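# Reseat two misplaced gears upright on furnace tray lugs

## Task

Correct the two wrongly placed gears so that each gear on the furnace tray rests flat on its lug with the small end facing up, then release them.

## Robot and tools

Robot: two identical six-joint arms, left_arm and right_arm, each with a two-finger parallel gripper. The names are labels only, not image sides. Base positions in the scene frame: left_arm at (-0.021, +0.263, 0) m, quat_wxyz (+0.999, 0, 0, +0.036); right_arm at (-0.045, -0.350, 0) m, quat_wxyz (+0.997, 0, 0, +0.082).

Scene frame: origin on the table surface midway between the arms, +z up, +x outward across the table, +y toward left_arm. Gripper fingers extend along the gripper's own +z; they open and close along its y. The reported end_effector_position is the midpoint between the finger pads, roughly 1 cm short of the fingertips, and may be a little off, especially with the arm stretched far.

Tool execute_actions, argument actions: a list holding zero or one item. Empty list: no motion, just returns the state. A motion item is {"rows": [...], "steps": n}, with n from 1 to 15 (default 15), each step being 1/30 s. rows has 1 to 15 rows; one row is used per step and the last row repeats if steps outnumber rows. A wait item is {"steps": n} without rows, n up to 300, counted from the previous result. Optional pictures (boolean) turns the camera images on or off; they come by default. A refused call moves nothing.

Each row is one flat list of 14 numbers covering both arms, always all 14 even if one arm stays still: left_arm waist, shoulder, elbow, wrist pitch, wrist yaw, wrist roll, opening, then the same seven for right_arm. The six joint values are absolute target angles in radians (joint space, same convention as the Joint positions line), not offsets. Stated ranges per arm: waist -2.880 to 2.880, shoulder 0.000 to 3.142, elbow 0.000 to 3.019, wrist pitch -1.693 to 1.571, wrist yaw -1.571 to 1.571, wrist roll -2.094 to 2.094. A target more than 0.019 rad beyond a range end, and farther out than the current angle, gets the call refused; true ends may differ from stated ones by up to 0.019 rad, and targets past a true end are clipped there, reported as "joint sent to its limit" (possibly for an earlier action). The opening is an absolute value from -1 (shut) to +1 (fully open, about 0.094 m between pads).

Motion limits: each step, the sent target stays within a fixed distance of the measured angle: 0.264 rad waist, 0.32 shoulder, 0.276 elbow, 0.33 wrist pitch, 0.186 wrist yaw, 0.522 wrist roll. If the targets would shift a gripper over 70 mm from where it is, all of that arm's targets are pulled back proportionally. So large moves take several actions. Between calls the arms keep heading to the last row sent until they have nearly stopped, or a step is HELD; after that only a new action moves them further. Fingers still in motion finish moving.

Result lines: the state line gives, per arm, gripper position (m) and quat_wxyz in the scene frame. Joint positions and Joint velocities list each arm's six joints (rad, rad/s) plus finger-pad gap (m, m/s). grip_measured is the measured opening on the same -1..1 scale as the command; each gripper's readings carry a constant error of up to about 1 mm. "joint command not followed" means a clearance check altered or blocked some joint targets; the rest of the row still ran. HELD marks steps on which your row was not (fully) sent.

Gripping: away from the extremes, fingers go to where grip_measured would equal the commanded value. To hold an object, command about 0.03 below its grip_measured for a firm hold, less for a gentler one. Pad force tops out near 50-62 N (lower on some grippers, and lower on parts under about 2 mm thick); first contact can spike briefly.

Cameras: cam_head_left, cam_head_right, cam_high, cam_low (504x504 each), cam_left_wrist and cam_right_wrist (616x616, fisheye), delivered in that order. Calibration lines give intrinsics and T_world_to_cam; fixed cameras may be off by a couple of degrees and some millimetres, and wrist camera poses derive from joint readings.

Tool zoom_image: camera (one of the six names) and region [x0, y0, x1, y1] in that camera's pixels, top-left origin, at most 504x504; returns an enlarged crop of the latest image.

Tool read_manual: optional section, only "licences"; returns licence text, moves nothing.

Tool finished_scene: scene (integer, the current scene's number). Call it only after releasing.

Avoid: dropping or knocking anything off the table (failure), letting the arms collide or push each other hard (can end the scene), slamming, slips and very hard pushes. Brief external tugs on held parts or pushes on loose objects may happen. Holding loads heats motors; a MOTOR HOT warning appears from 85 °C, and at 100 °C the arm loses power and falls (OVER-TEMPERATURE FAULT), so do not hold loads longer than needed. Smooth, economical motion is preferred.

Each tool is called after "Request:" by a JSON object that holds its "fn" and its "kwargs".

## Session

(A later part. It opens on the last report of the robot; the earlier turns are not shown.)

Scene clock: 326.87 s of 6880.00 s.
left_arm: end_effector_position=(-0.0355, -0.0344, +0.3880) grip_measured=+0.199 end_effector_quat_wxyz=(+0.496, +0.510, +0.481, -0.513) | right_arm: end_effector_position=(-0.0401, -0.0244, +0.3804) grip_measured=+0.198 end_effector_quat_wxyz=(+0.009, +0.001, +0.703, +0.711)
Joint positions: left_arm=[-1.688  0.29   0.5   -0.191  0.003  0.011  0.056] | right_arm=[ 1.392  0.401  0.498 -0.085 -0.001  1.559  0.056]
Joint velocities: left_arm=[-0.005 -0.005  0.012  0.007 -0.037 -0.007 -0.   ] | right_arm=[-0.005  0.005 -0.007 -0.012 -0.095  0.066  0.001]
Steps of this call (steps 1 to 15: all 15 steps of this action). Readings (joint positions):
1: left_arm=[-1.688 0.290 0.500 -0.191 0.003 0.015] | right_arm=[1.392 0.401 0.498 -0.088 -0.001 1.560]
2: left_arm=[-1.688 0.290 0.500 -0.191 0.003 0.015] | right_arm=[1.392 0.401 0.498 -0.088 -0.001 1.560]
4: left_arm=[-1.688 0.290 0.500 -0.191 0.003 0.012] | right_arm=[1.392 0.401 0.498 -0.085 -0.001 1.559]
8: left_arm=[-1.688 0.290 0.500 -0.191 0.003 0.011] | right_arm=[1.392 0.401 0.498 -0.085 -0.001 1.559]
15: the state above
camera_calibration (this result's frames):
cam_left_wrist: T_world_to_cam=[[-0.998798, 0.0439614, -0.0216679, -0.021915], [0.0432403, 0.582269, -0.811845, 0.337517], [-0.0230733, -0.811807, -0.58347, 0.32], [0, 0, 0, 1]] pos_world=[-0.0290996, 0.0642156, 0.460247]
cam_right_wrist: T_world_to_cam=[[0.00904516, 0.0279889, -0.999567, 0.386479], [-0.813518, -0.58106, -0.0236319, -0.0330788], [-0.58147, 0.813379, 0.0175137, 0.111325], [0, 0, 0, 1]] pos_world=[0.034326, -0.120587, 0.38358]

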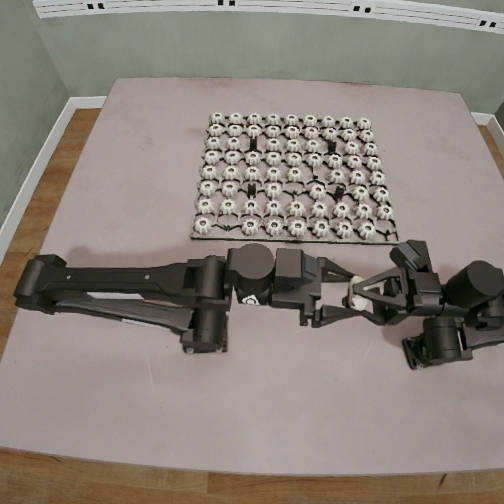

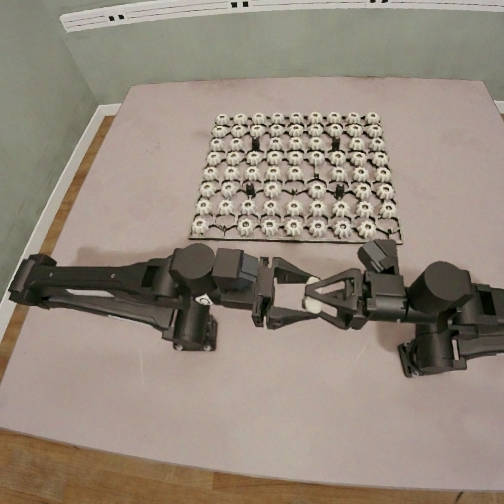

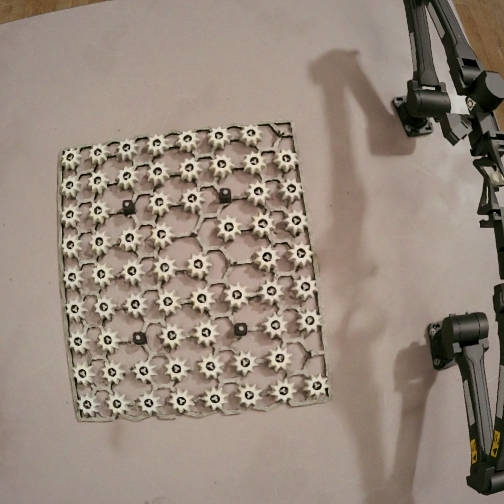

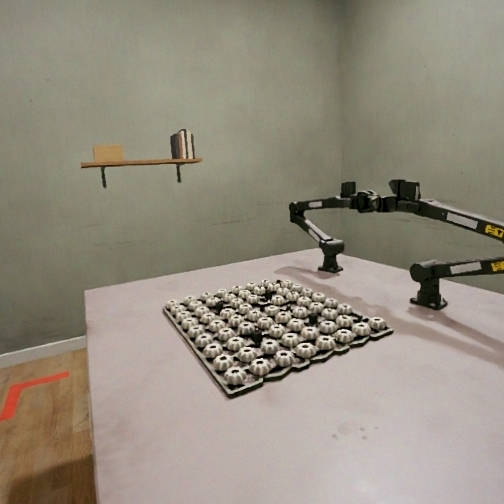

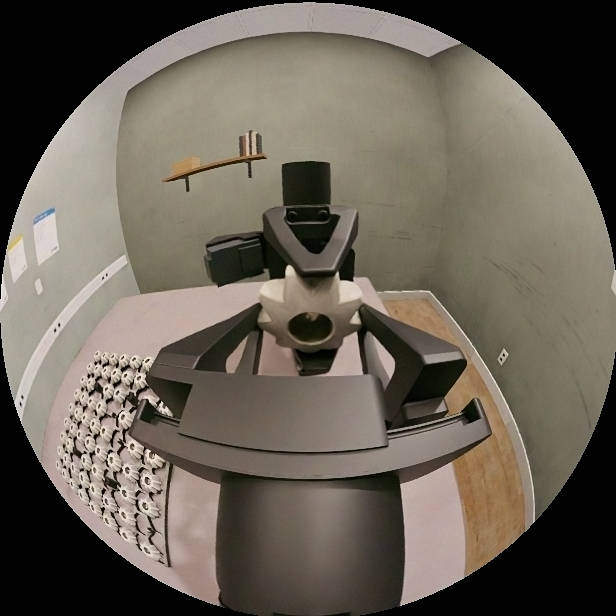

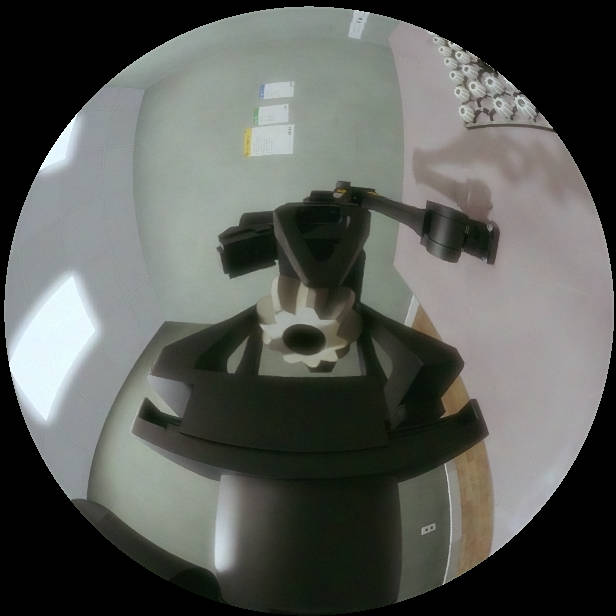

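Request:
{"fn": "execute_actions", "kwargs": {"actions": [{"rows":[[-1.688,0.28,0.52,-0.17,0,0,0.8,1.392,0.40,0.51,-0.065,0,1.571,0.05]],"steps":10}], "pictures": false}}

Request:
{"fn": "execute_actions", "kwargs": {"actions": [{"rows":[[-1.688,0.03,0.52,-0.42,0,0,0.8,1.392,0.34,0.51,-0.12,0,1.571,0.05]]}], "pictures": false}}

Request:
{"fn": "execute_actions", "kwargs": {"actions": [{"rows":[[-2.4,0.03,0.52,-0.42,0,0,0.8,0.9,1.2,1.2,-1.2,0,1.5,0.05]]}], "pictures": false}}

Request:
{"fn": "execute_actions", "kwargs": {"actions": [{"steps":20}], "pictures": false}}

Request:
{"fn": "execute_actions", "kwargs": {"actions": [{"rows":[[-2.4,0.03,0.52,-0.42,0,0,0.8,0.44,2.05,1.83,-1.29,0,1.41,0.05]]}], "pictures": false}}

Request:
{"fn": "execute_actions", "kwargs": {"actions": [{"steps":70}]}}

Scene clock: 345.77 s of 6880.00 s.
left_arm: end_effector_position=(-0.0355, -0.0341, +0.3893) grip_measured=+0.797 end_effector_quat_wxyz=(+0.497, +0.508, +0.479, -0.515) | right_arm: end_effector_position=(-0.0401, -0.0230, +0.3722) grip_measured=+0.198 end_effector_quat_wxyz=(+0.009, +0.001, +0.708, +0.706)
Joint positions: left_arm=[-1.688  0.289  0.5   -0.187  0.003  0.011  0.084] | right_arm=[ 1.392  0.405  0.486 -0.085 -0.001  1.56   0.056]
Joint velocities: left_arm=[-0.005  0.015 -0.002 -0.007 -0.007 -0.007 -0.001] | right_arm=[-0.015  0.005 -0.017 -0.022 -0.051 -0.022 -0.001]
Steps of this call (steps 1 to 15: the robot went on to your last target; steps 16 to 90: nothing new was sent; then 15.57 s passed at rest; steps 91 to 100: all 10 steps of this action). Readings (joint positions):
91: left_arm=[-1.688 0.290 0.500 -0.191 0.003 0.011] | right_arm=[1.392 0.401 0.498 -0.085 -0.001 1.560]
92: left_arm=[-1.688 0.290 0.500 -0.190 0.003 0.011] | right_arm=[1.392 0.401 0.497 -0.085 -0.001 1.560]
94: left_arm=[-1.688 0.289 0.500 -0.187 0.003 0.011] | right_arm=[1.392 0.402 0.492 -0.085 -0.001 1.560]
98: left_arm=[-1.688 0.289 0.500 -0.187 0.003 0.011] | right_arm=[1.392 0.405 0.486 -0.085 -0.001 1.560]
100: the state above

Scene clock: 346.27 s of 6880.00 s.
left_arm: end_effector_position=(-0.0324, +0.0335, +0.3967) grip_measured=+0.797 end_effector_quat_wxyz=(+0.506, +0.498, +0.470, -0.524) | right_arm: end_effector_position=(-0.0403, -0.0369, +0.3773) grip_measured=+0.198 end_effector_quat_wxyz=(+0.009, +0.001, +0.703, +0.711)
Joint positions: left_arm=[-1.688  0.022  0.497 -0.413  0.002  0.011  0.084] | right_arm=[ 1.392  0.347  0.483 -0.125 -0.001  1.56   0.056]
Joint velocities: left_arm=[-0.015  0.024 -0.002 -0.007  0.007  0.037 -0.001] | right_arm=[-0.005 -0.005 -0.012 -0.012  0.051 -0.066 -0.001]
Steps of this call (steps 1 to 15: all 15 steps of this action). Readings (joint positions):
1: left_arm=[-1.688 0.273 0.501 -0.226 0.003 0.011] | right_arm=[1.392 0.402 0.486 -0.092 -0.001 1.560]
2: left_arm=[-1.688 0.231 0.500 -0.298 0.002 0.011] | right_arm=[1.392 0.394 0.486 -0.104 -0.001 1.560]
4: left_arm=[-1.688 0.115 0.495 -0.385 0.002 0.011] | right_arm=[1.392 0.373 0.483 -0.120 -0.001 1.560]
8: left_arm=[-1.688 -0.001 0.497 -0.400 0.002 0.011] | right_arm=[1.392 0.348 0.483 -0.125 -0.001 1.560]
15: the state above

Scene clock: 346.77 s of 6880.00 s.
left_arm: end_effector_position=(-0.1819, +0.0985, +0.3967) grip_measured=+0.798 end_effector_quat_wxyz=(+0.287, +0.632, +0.263, -0.670) | right_arm: end_effector_position=(+0.1693, +0.0171, +0.2104) grip_measured=+0.198 end_effector_quat_wxyz=(+0.036, +0.232, +0.965, +0.116)
Joint positions: left_arm=[-2.413  0.022  0.497 -0.413  0.002  0.011  0.084] | right_arm=[ 0.881  1.309  1.138 -1.156  0.003  1.515  0.056]
Joint velocities: left_arm=[ 0.151 -0.005 -0.002 -0.007 -0.007  0.037  0.   ] | right_arm=[ 0.112  0.2   -0.017 -0.481 -0.051 -0.022 -0.001]
Steps of this call (steps 1 to 15: all 15 steps of this action). Readings (joint positions):
1: left_arm=[-1.709 0.022 0.497 -0.413 -0.003 0.011] | right_arm=[1.377 0.362 0.498 -0.168 -0.009 1.556]
2: left_arm=[-1.771 0.022 0.497 -0.413 -0.005 0.011] | right_arm=[1.337 0.398 0.535 -0.252 -0.014 1.551]
4: left_arm=[-1.947 0.022 0.497 -0.413 -0.003 0.011] | right_arm=[1.219 0.524 0.625 -0.406 -0.012 1.542]
8: left_arm=[-2.324 0.022 0.497 -0.413 0.000 0.011] | right_arm=[0.980 0.842 0.829 -0.726 -0.003 1.531]
15: the state above

Scene clock: 347.43 s of 6880.00 s.
left_arm: end_effector_position=(-0.1806, +0.0973, +0.3967) grip_measured=+0.798 end_effector_quat_wxyz=(+0.290, +0.631, +0.265, -0.669) | right_arm: end_effector_position=(+0.1536, +0.0033, +0.2468) grip_measured=+0.198 end_effector_quat_wxyz=(+0.043, +0.222, +0.963, +0.145)
Joint positions: left_arm=[-2.405  0.022  0.497 -0.413  0.002  0.011  0.084] | right_arm=[ 0.897  1.208  1.136 -1.195  0.001  1.513  0.056]
Joint velocities: left_arm=[ 0.015  0.005 -0.007  0.017 -0.081  0.037  0.   ] | right_arm=[ 0.015 -0.005 -0.012  0.022 -0.007  0.051  0.   ]
Steps of this call (steps 1 to 20: the robot went on to your last target). Readings (joint positions):
1: left_arm=[-2.408 0.022 0.497 -0.413 0.002 0.011] | right_arm=[0.885 1.312 1.136 -1.172 0.002 1.515]
2: left_arm=[-2.405 0.022 0.497 -0.413 0.002 0.011] | right_arm=[0.889 1.308 1.136 -1.185 0.002 1.515]
4: left_arm=[-2.405 0.022 0.497 -0.413 0.002 0.011] | right_arm=[0.895 1.282 1.136 -1.190 0.001 1.514]
8: left_arm=[-2.405 0.022 0.497 -0.413 0.002 0.011] | right_arm=[0.897 1.221 1.136 -1.193 0.001 1.513]
20: the state above

Scene clock: 347.93 s of 6880.00 s.
left_arm: end_effector_position=(-0.1806, +0.0973, +0.3967) grip_measured=+0.798 end_effector_quat_wxyz=(+0.290, +0.631, +0.265, -0.669) | right_arm: end_effector_position=(+0.3973, -0.0199, +0.0905) grip_measured=+0.199 end_effector_quat_wxyz=(-0.014, +0.395, +0.918, -0.022)
Joint positions: left_arm=[-2.405  0.022  0.497 -0.413  0.002  0.011  0.084] | right_arm=[ 0.478  1.894  1.54  -1.269 -0.002  1.453  0.056]
Joint velocities: left_arm=[-0.015  0.005  0.012 -0.002 -0.007 -0.051  0.001] | right_arm=[-0.542  1.919  1.389 -0.164  0.007 -0.125 -0.001]
Steps of this call (steps 1 to 15: all 15 steps of this action). Readings (joint positions):
1: left_arm=[-2.405 0.022 0.497 -0.413 0.002 0.011] | right_arm=[0.888 1.219 1.143 -1.205 -0.004 1.508]
2: left_arm=[-2.405 0.022 0.497 -0.413 0.002 0.011] | right_arm=[0.870 1.240 1.164 -1.226 -0.009 1.502]
4: left_arm=[-2.405 0.022 0.497 -0.413 0.002 0.011] | right_arm=[0.810 1.313 1.214 -1.244 -0.009 1.491]
8: left_arm=[-2.405 0.022 0.497 -0.413 0.002 0.011] | right_arm=[0.671 1.498 1.315 -1.253 -0.009 1.476]
15: the state above

Scene clock: 350.27 s of 6880.00 s.
left_arm: end_effector_position=(-0.1806, +0.0973, +0.3967) grip_measured=+0.798 end_effector_quat_wxyz=(+0.290, +0.631, +0.265, -0.669) | right_arm: end_effector_position=(+0.4743, +0.0058, +0.0706) grip_measured=+0.181 end_effector_quat_wxyz=(-0.002, +0.399, +0.917, -0.003)
Joint positions: left_arm=[-2.405  0.022  0.497 -0.413  0.002  0.011  0.084] | right_arm=[ 0.438  2.081  1.786 -1.282  0.     1.423  0.055]
Joint velocities: left_arm=[-0.005 -0.015 -0.002  0.017  0.007 -0.051 -0.   ] | right_arm=[-0.005  0.005 -0.012 -0.007  0.037 -0.066 -0.001]
Steps of this call (steps 1 to 30: the robot went on to your last target; steps 31 to 70: nothing new was sent). Readings (joint positions):
1: left_arm=[-2.405 0.022 0.497 -0.413 0.002 0.011] | right_arm=[0.461 1.958 1.593 -1.273 -0.002 1.449]
2: left_arm=[-2.405 0.022 0.497 -0.413 0.002 0.011] | right_arm=[0.447 2.020 1.647 -1.274 -0.001 1.444]
4: left_arm=[-2.405 0.022 0.497 -0.413 0.002 0.011] | right_arm=[0.428 2.087 1.745 -1.290 -0.003 1.434]
8: left_arm=[-2.405 0.022 0.497 -0.413 0.002 0.011] | right_arm=[0.420 2.085 1.786 -1.282 0.000 1.426]
70: the state above
All arms were judged still, so your last target was given up. Only a new action makes them travel on or press farther. Fingers that are still opening or closing keep moving.
camera_calibration (this result's frames):
cam_left_wrist: T_world_to_cam=[[-0.725031, 0.688389, -0.0212283, -0.18586], [0.390027, 0.384993, -0.836457, 0.365788], [-0.567635, -0.614737, -0.547622, 0.296924], [0, 0, 0, 1]] pos_world=[-0.108877, 0.169648, 0.464622]
cam_right_wrist: T_world_to_cam=[[-0.73384, -0.679248, -0.0100635, 0.357931], [-0.5514, 0.586933, 0.592847, 0.221012], [-0.396784, 0.440604, -0.805252, 0.363976], [0, 0, 0, 1]] pos_world=[0.52895, -0.0469647, 0.165668]

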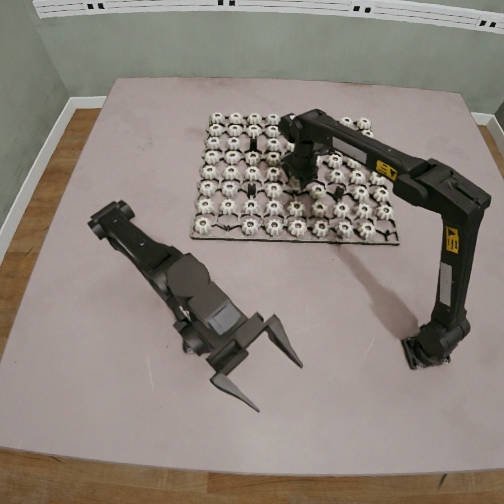

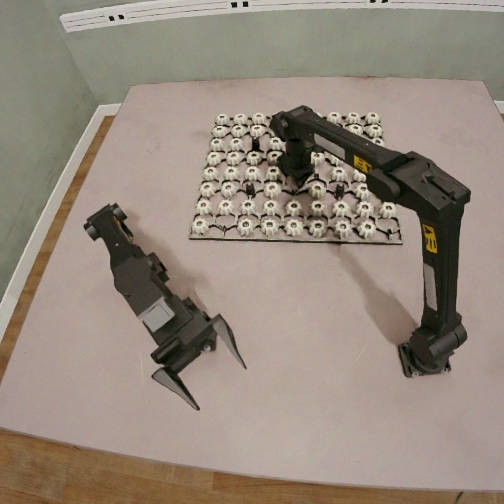

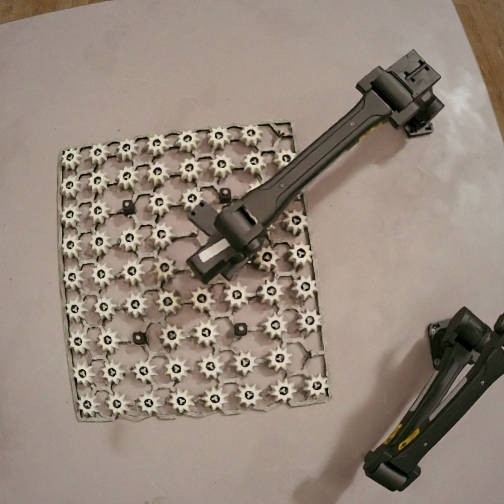

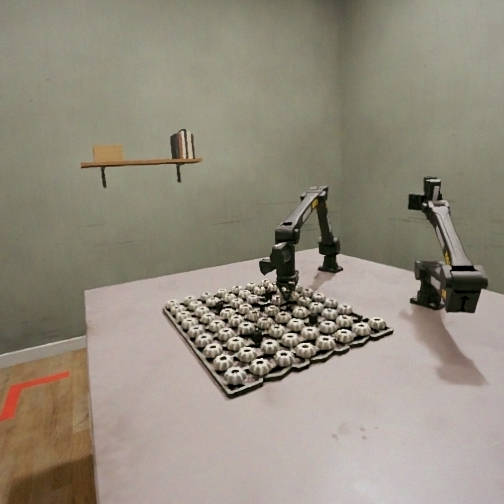

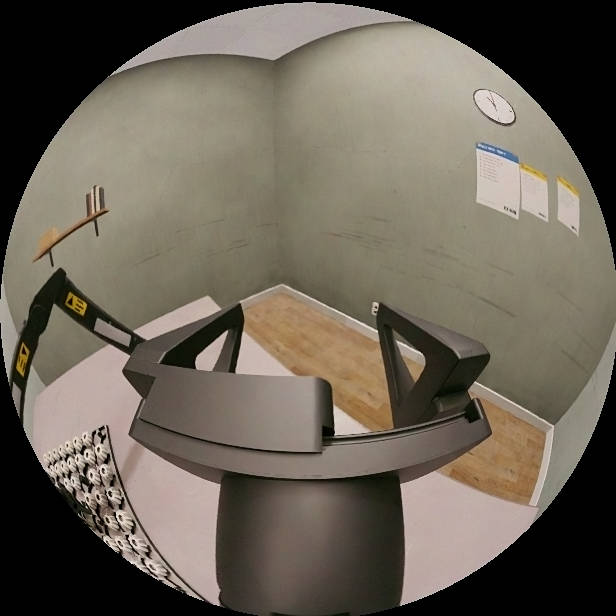

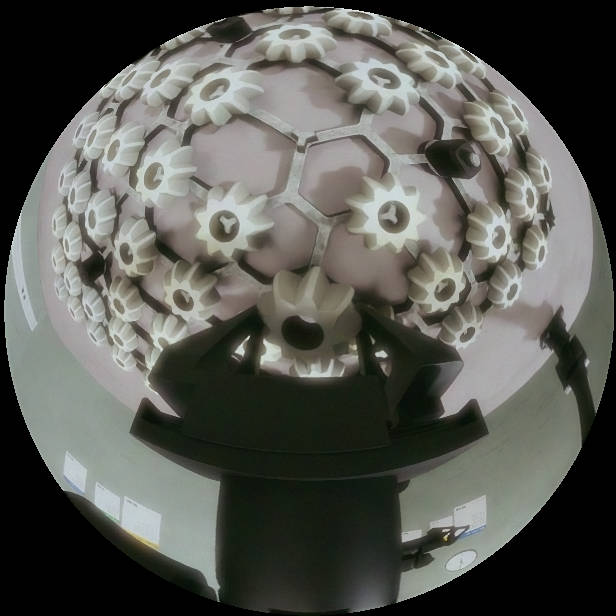

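Request:
{"fn": "execute_actions", "kwargs": {"actions": [{"rows":[[-2.4,0.03,0.52,-0.42,0,0,0.8,0.436,2.115,1.745,-1.185,0,1.42,0.05]]}], "pictures": false}}

Request:
{"fn": "execute_actions", "kwargs": {"actions": [{"steps":20}]}}

Scene clock: 371.40 s of 6880.00 s.
left_arm: end_effector_position=(-0.1806, +0.0973, +0.3967) grip_measured=+0.798 end_effector_quat_wxyz=(+0.290, +0.631, +0.265, -0.669) | right_arm: end_effector_position=(+0.4729, +0.0055, +0.0251) grip_measured=+0.181 end_effector_quat_wxyz=(-0.005, +0.399, +0.917, -0.006)
Joint positions: left_arm=[-2.405  0.022  0.497 -0.413  0.002  0.011  0.084] | right_arm=[ 0.438  2.126  1.735 -1.196 -0.003  1.423  0.055]
Joint velocities: left_arm=[ 0.005 -0.015  0.012 -0.007 -0.066  0.037  0.001] | right_arm=[-0.024 -0.005 -0.007  0.002 -0.007  0.022  0.   ]
Steps of this call (steps 1 to 90: nothing new was sent; then 17.63 s passed at rest; steps 91 to 105: all 15 steps of this action). Readings (joint positions):
91: left_arm=[-2.405 0.022 0.497 -0.413 0.002 0.011] | right_arm=[0.438 2.083 1.778 -1.268 0.000 1.423]
92: left_arm=[-2.405 0.022 0.497 -0.413 0.002 0.011] | right_arm=[0.438 2.082 1.769 -1.242 0.000 1.423]
94: left_arm=[-2.405 0.022 0.497 -0.413 0.002 0.011] | right_arm=[0.438 2.093 1.753 -1.209 0.000 1.423]
98: left_arm=[-2.405 0.022 0.497 -0.413 0.002 0.011] | right_arm=[0.438 2.128 1.735 -1.197 -0.004 1.423]
105: the state above

Scene clock: 372.07 s of 6880.00 s.
left_arm: end_effector_position=(-0.1806, +0.0973, +0.3967) grip_measured=+0.798 end_effector_quat_wxyz=(+0.290, +0.631, +0.265, -0.669) | right_arm: end_effector_position=(+0.4729, +0.0055, +0.0251) grip_measured=+0.181 end_effector_quat_wxyz=(-0.005, +0.399, +0.917, -0.006)
Joint positions: left_arm=[-2.405  0.022  0.497 -0.413  0.002  0.011  0.084] | right_arm=[ 0.438  2.126  1.735 -1.196 -0.003  1.423  0.055]
Joint velocities: left_arm=[-0.005  0.005 -0.002 -0.002  0.022  0.081  0.   ] | right_arm=[-0.015  0.005  0.007 -0.002  0.051  0.007  0.   ]
Steps of this call (steps 1 to 15: the robot went on to your last target; steps 16 to 20: nothing new was sent). Readings (joint positions):
1: left_arm=[-2.405 0.022 0.497 -0.413 0.002 0.011] | right_arm=[0.438 2.126 1.735 -1.196 -0.003 1.423]
2: left_arm=[-2.405 0.022 0.497 -0.413 0.002 0.011] | right_arm=[0.438 2.126 1.735 -1.196 -0.003 1.423]
4: left_arm=[-2.405 0.022 0.497 -0.413 0.002 0.011] | right_arm=[0.438 2.126 1.735 -1.196 -0.003 1.423]
8: left_arm=[-2.405 0.022 0.497 -0.413 0.002 0.011] | right_arm=[0.438 2.126 1.735 -1.196 -0.003 1.423]
20: the state above
All arms were judged still, so your last target was given up. Only a new action makes them travel on or press farther. Fingers that are still opening or closing keep moving.
camera_calibration (this result's frames):
cam_left_wrist: T_world_to_cam=[[-0.725031, 0.688389, -0.0212283, -0.18586], [0.390027, 0.384993, -0.836457, 0.365788], [-0.567635, -0.614737, -0.547622, 0.296924], [0, 0, 0, 1]] pos_world=[-0.108877, 0.169648, 0.464622]
cam_right_wrist: T_world_to_cam=[[-0.733916, -0.679238, -0.00144608, 0.356005], [-0.545865, 0.588537, 0.596369, 0.244722], [-0.404226, 0.438475, -0.802709, 0.33034], [0, 0, 0, 1]] pos_world=[0.528395, -0.0470612, 0.119737]

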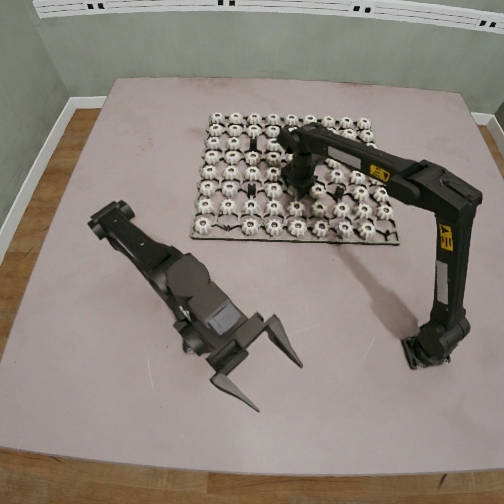

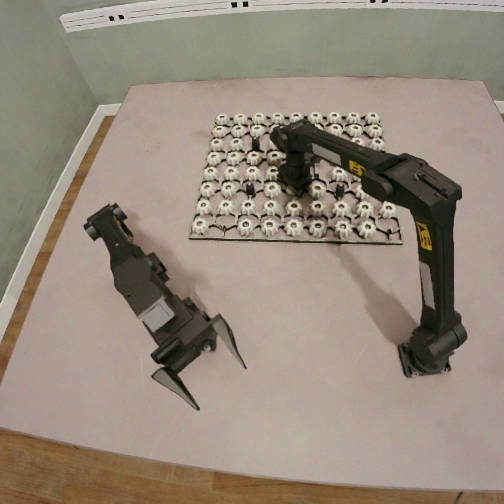

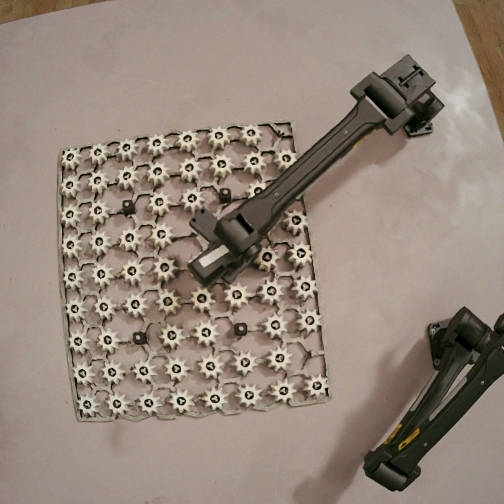

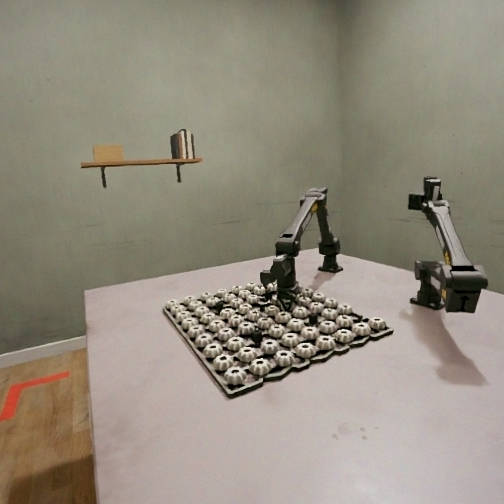

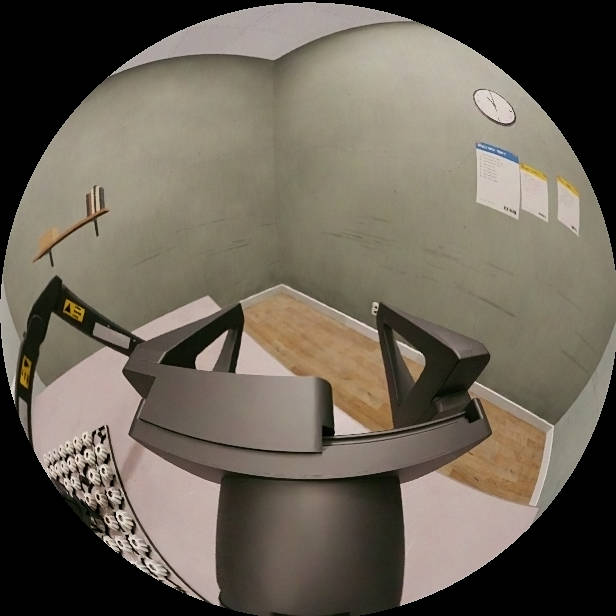

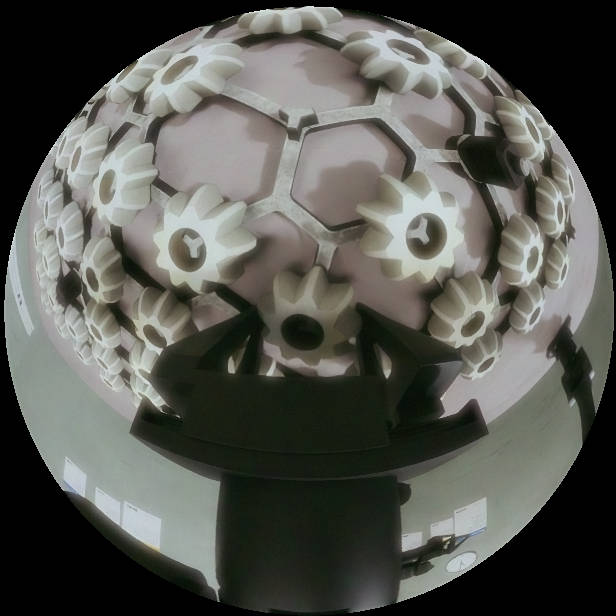

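Request:
{"fn": "execute_actions", "kwargs": {"actions": [{"rows":[[-2.4,0.03,0.52,-0.42,0,0,0.8,0.438,2.115,1.745,-1.185,0,1.42,0.5]]}]}}

Scene clock: 378.13 s of 6880.00 s.
left_arm: end_effector_position=(-0.1806, +0.0973, +0.3967) grip_measured=+0.798 end_effector_quat_wxyz=(+0.290, +0.631, +0.265, -0.669) | right_arm: end_effector_position=(+0.4729, +0.0054, +0.0251) grip_measured=+0.498 end_effector_quat_wxyz=(-0.005, +0.399, +0.917, -0.006)
Joint positions: left_arm=[-2.405  0.022  0.497 -0.413  0.002  0.011  0.084] | right_arm=[ 0.438  2.126  1.735 -1.196 -0.002  1.423  0.07 ]
Joint velocities: left_arm=[-0.024 -0.005  0.002  0.002  0.022 -0.051 -0.   ] | right_arm=[-0.005 -0.015 -0.002  0.002 -0.007 -0.022 -0.001]
Steps of this call (steps 1 to 90: nothing new was sent; then 2.57 s passed at rest; steps 91 to 105: all 15 steps of this action). Readings (joint positions):
91: left_arm=[-2.405 0.022 0.497 -0.413 0.002 0.011] | right_arm=[0.438 2.126 1.735 -1.196 -0.002 1.423]
92: left_arm=[-2.405 0.022 0.497 -0.413 0.002 0.011] | right_arm=[0.438 2.126 1.735 -1.196 -0.002 1.423]
94: left_arm=[-2.405 0.022 0.497 -0.413 0.002 0.011] | right_arm=[0.438 2.126 1.735 -1.196 -0.002 1.423]
98: left_arm=[-2.405 0.022 0.497 -0.413 0.002 0.011] | right_arm=[0.438 2.126 1.735 -1.196 -0.002 1.423]
105: the state above
camera_calibration (this result's frames):
cam_left_wrist: T_world_to_cam=[[-0.725031, 0.688389, -0.0212283, -0.18586], [0.390027, 0.384993, -0.836457, 0.365788], [-0.567635, -0.614737, -0.547622, 0.296924], [0, 0, 0, 1]] pos_world=[-0.108877, 0.169648, 0.464622]
cam_right_wrist: T_world_to_cam=[[-0.733912, -0.679243, -0.00139091, 0.355992], [-0.545997, 0.588721, 0.596066, 0.244843], [-0.404055, 0.43822, -0.802934, 0.330305], [0, 0, 0, 1]] pos_world=[0.528412, -0.0470852, 0.119765]

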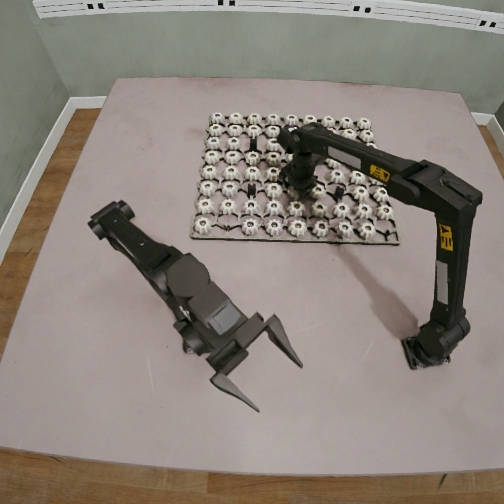

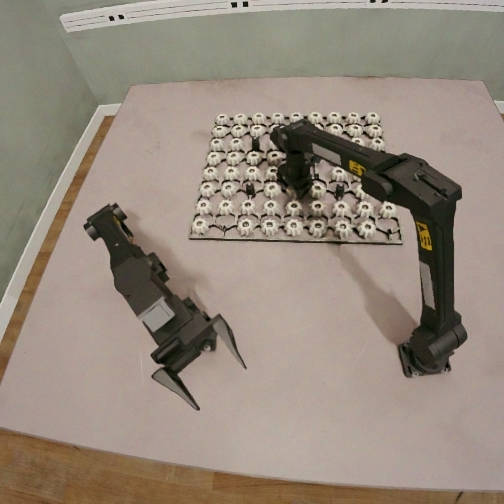

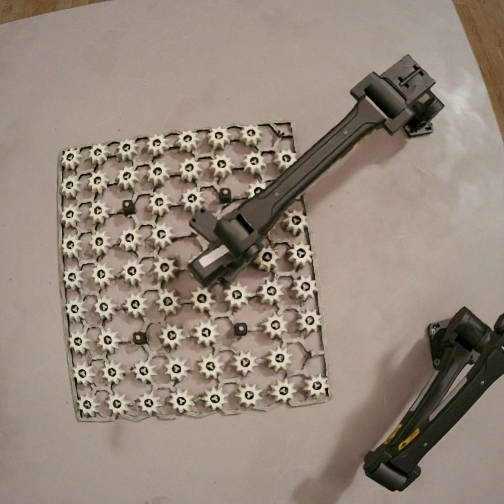

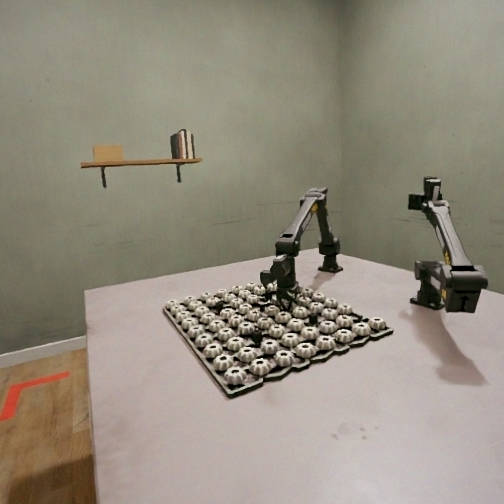

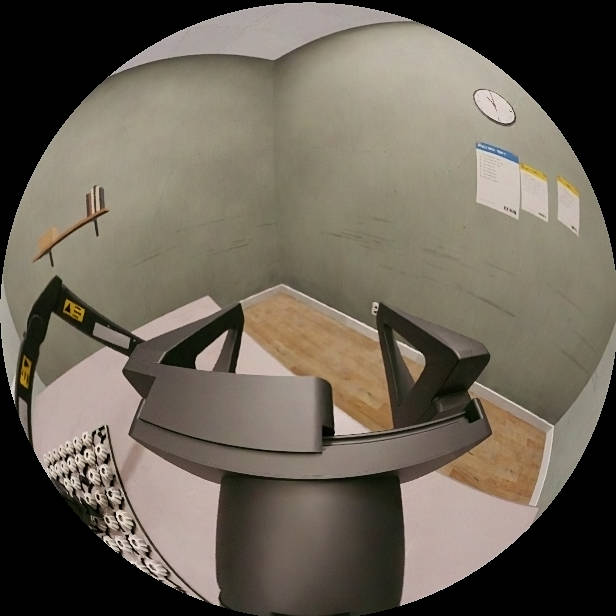

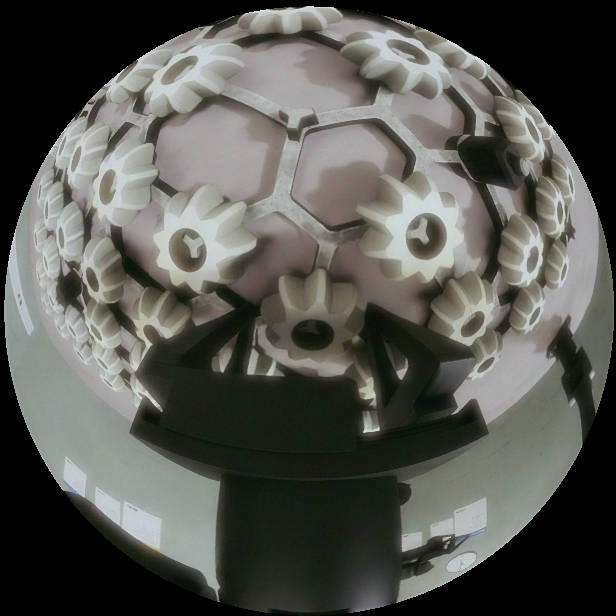

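Seated. Lift, clear away and verify.

Request:
{"fn": "execute_actions", "kwargs": {"actions": [{"rows":[[-2.4,0.03,0.52,-0.42,0,0,0.8,0.438,1.95,1.78,-1.38,0,1.42,0.5]]}], "pictures": false}}

Request:
{"fn": "execute_actions", "kwargs": {"actions": [{"rows":[[-2.4,0.03,0.52,-0.42,0,0,0.8,-0.6,1.0,1.0,-1.2,0,1.42,0.5]]}], "pictures": false}}

Request:
{"fn": "execute_actions", "kwargs": {"actions": [{"steps":50}]}}

Request:
{"fn": "zoom_image", "kwargs": {"camera": "cam_high", "region": [50, 110, 340, 420]}}

Scene clock: 388.60 s of 6880.00 s.
left_arm: end_effector_position=(-0.1806, +0.0973, +0.3967) grip_measured=+0.798 end_effector_quat_wxyz=(+0.290, +0.631, +0.265, -0.669) | right_arm: end_effector_position=(+0.4460, -0.0111, +0.1413) grip_measured=+0.500 end_effector_quat_wxyz=(+0.001, +0.398, +0.917, +0.004)
Joint positions: left_arm=[-2.405  0.022  0.497 -0.413  0.002  0.011  0.084] | right_arm=[ 0.441  1.934  1.741 -1.369 -0.003  1.423  0.07 ]
Joint velocities: left_arm=[ 0.005  0.005 -0.012 -0.002 -0.081  0.007  0.   ] | right_arm=[-0.005 -0.151  0.061 -0.007  0.022  0.007 -0.   ]
Steps of this call (steps 1 to 15: the robot went on to your last target; steps 16 to 90: nothing new was sent; then 6.97 s passed at rest; steps 91 to 105: all 15 steps of this action). Readings (joint positions):
91: left_arm=[-2.405 0.022 0.497 -0.413 0.002 0.011] | right_arm=[0.438 2.123 1.735 -1.209 -0.002 1.423]
92: left_arm=[-2.405 0.022 0.497 -0.413 0.002 0.011] | right_arm=[0.438 2.118 1.735 -1.237 -0.003 1.423]
94: left_arm=[-2.405 0.022 0.497 -0.413 0.002 0.011] | right_arm=[0.440 2.098 1.735 -1.259 -0.007 1.423]
98: left_arm=[-2.405 0.022 0.497 -0.413 0.002 0.011] | right_arm=[0.441 2.034 1.735 -1.332 -0.004 1.423]
105: the state above

Scene clock: 389.10 s of 6880.00 s.
left_arm: end_effector_position=(-0.1806, +0.0973, +0.3967) grip_measured=+0.798 end_effector_quat_wxyz=(+0.290, +0.631, +0.265, -0.669) | right_arm: end_effector_position=(+0.3678, -0.2864, +0.1628) grip_measured=+0.500 end_effector_quat_wxyz=(+0.017, +0.593, +0.805, +0.020)
Joint positions: left_arm=[-2.405  0.022  0.497 -0.413  0.002  0.011  0.084] | right_arm=[-0.01   1.436  1.153 -1.235 -0.003  1.423  0.07 ]
Joint velocities: left_arm=[ 0.005 -0.015 -0.007 -0.007  0.051 -0.022 -0.   ] | right_arm=[-1.421 -1.294 -1.082  0.061 -0.007 -0.007 -0.   ]
Steps of this call (steps 1 to 15: all 15 steps of this action). Readings (joint positions):
1: left_arm=[-2.405 0.022 0.497 -0.413 0.002 0.011] | right_arm=[0.436 1.921 1.729 -1.354 -0.003 1.423]
2: left_arm=[-2.405 0.022 0.497 -0.413 0.002 0.011] | right_arm=[0.429 1.899 1.693 -1.330 -0.004 1.423]
4: left_arm=[-2.405 0.022 0.497 -0.413 0.002 0.011] | right_arm=[0.396 1.844 1.613 -1.303 -0.004 1.423]
8: left_arm=[-2.405 0.022 0.497 -0.413 0.002 0.011] | right_arm=[0.282 1.715 1.448 -1.268 -0.004 1.423]
15: the state above

Scene clock: 390.77 s of 6880.00 s.
left_arm: end_effector_position=(-0.1806, +0.0973, +0.3967) grip_measured=+0.798 end_effector_quat_wxyz=(+0.290, +0.631, +0.265, -0.669) | right_arm: end_effector_position=(+0.2626, -0.4957, +0.2512) grip_measured=+0.500 end_effector_quat_wxyz=(+0.152, +0.790, +0.588, +0.080)
Joint positions: left_arm=[-2.405  0.022  0.497 -0.413  0.002  0.011  0.084] | right_arm=[-0.602  1.003  0.993 -1.216  0.002  1.423  0.07 ]
Joint velocities: left_arm=[ 0.005 -0.005 -0.007 -0.002  0.007 -0.007 -0.   ] | right_arm=[-0.005 -0.015 -0.012  0.012  0.037  0.037  0.   ]
Steps of this call (steps 1 to 45: the robot went on to your last target; steps 46 to 50: nothing new was sent). Readings (joint positions):
1: left_arm=[-2.405 0.022 0.497 -0.413 0.002 0.011] | right_arm=[-0.059 1.392 1.119 -1.235 -0.003 1.423]
2: left_arm=[-2.405 0.022 0.497 -0.413 0.002 0.011] | right_arm=[-0.109 1.348 1.089 -1.234 -0.003 1.423]
4: left_arm=[-2.405 0.022 0.497 -0.413 0.002 0.011] | right_arm=[-0.211 1.257 1.047 -1.233 -0.003 1.423]
8: left_arm=[-2.405 0.022 0.497 -0.413 0.002 0.011] | right_arm=[-0.444 1.084 1.014 -1.225 -0.002 1.423]
50: the state above
All arms were judged still, so your last target was given up. Only a new action makes them travel on or press farther. Fingers that are still opening or closing keep moving.
camera_calibration (this result's frames):
cam_left_wrist: T_world_to_cam=[[-0.725031, 0.688389, -0.0212283, -0.18586], [0.390027, 0.384993, -0.836457, 0.365788], [-0.567635, -0.614737, -0.547622, 0.296924], [0, 0, 0, 1]] pos_world=[-0.108877, 0.169648, 0.464622]
cam_right_wrist: T_world_to_cam=[[-0.899314, 0.262496, -0.349757, 0.459355], [0.0504052, 0.856696, 0.513354, 0.287217], [0.434389, 0.444037, -0.78367, 0.424342], [0, 0, 0, 1]] pos_world=[0.214298, -0.55506, 0.345763]

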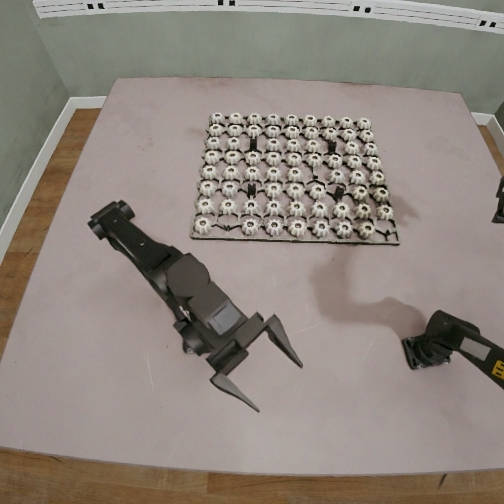

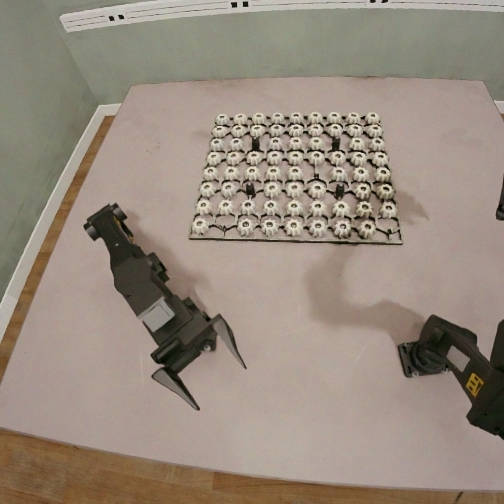

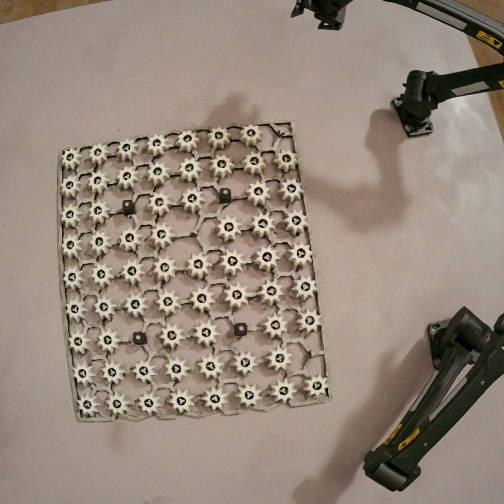

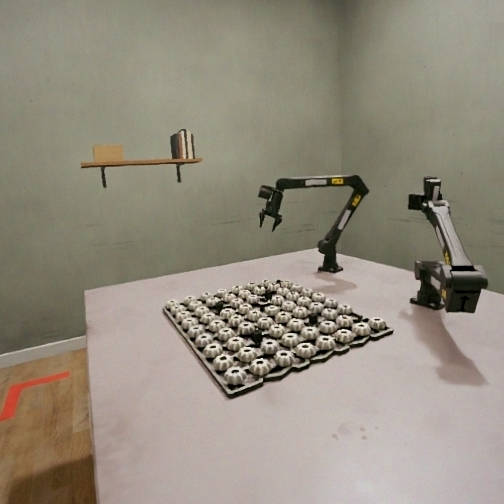

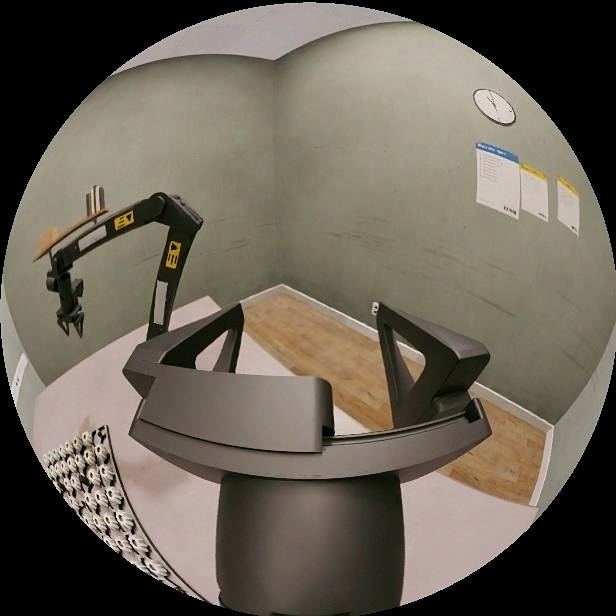

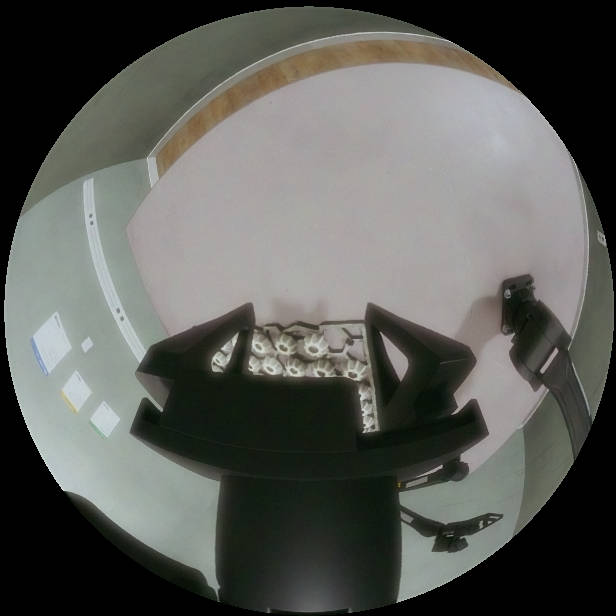

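Region (50, 110, 340, 420) of cam_high's 504x504 image, scaled by 1.626, with more detail than that image has; it fills the left 471 columns of this view, and the rest is white.

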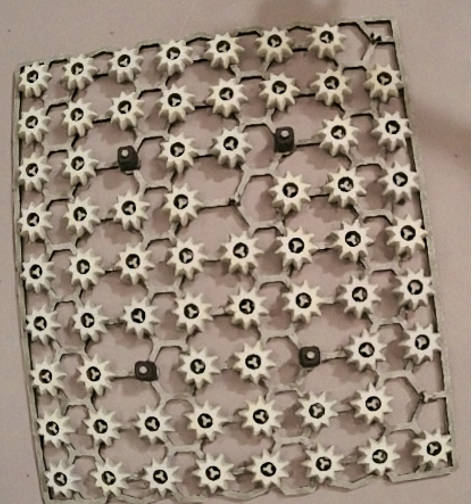

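Request:
{"fn": "finished_scene", "kwargs": {"scene": 2}}

The scene is finished: the task was done.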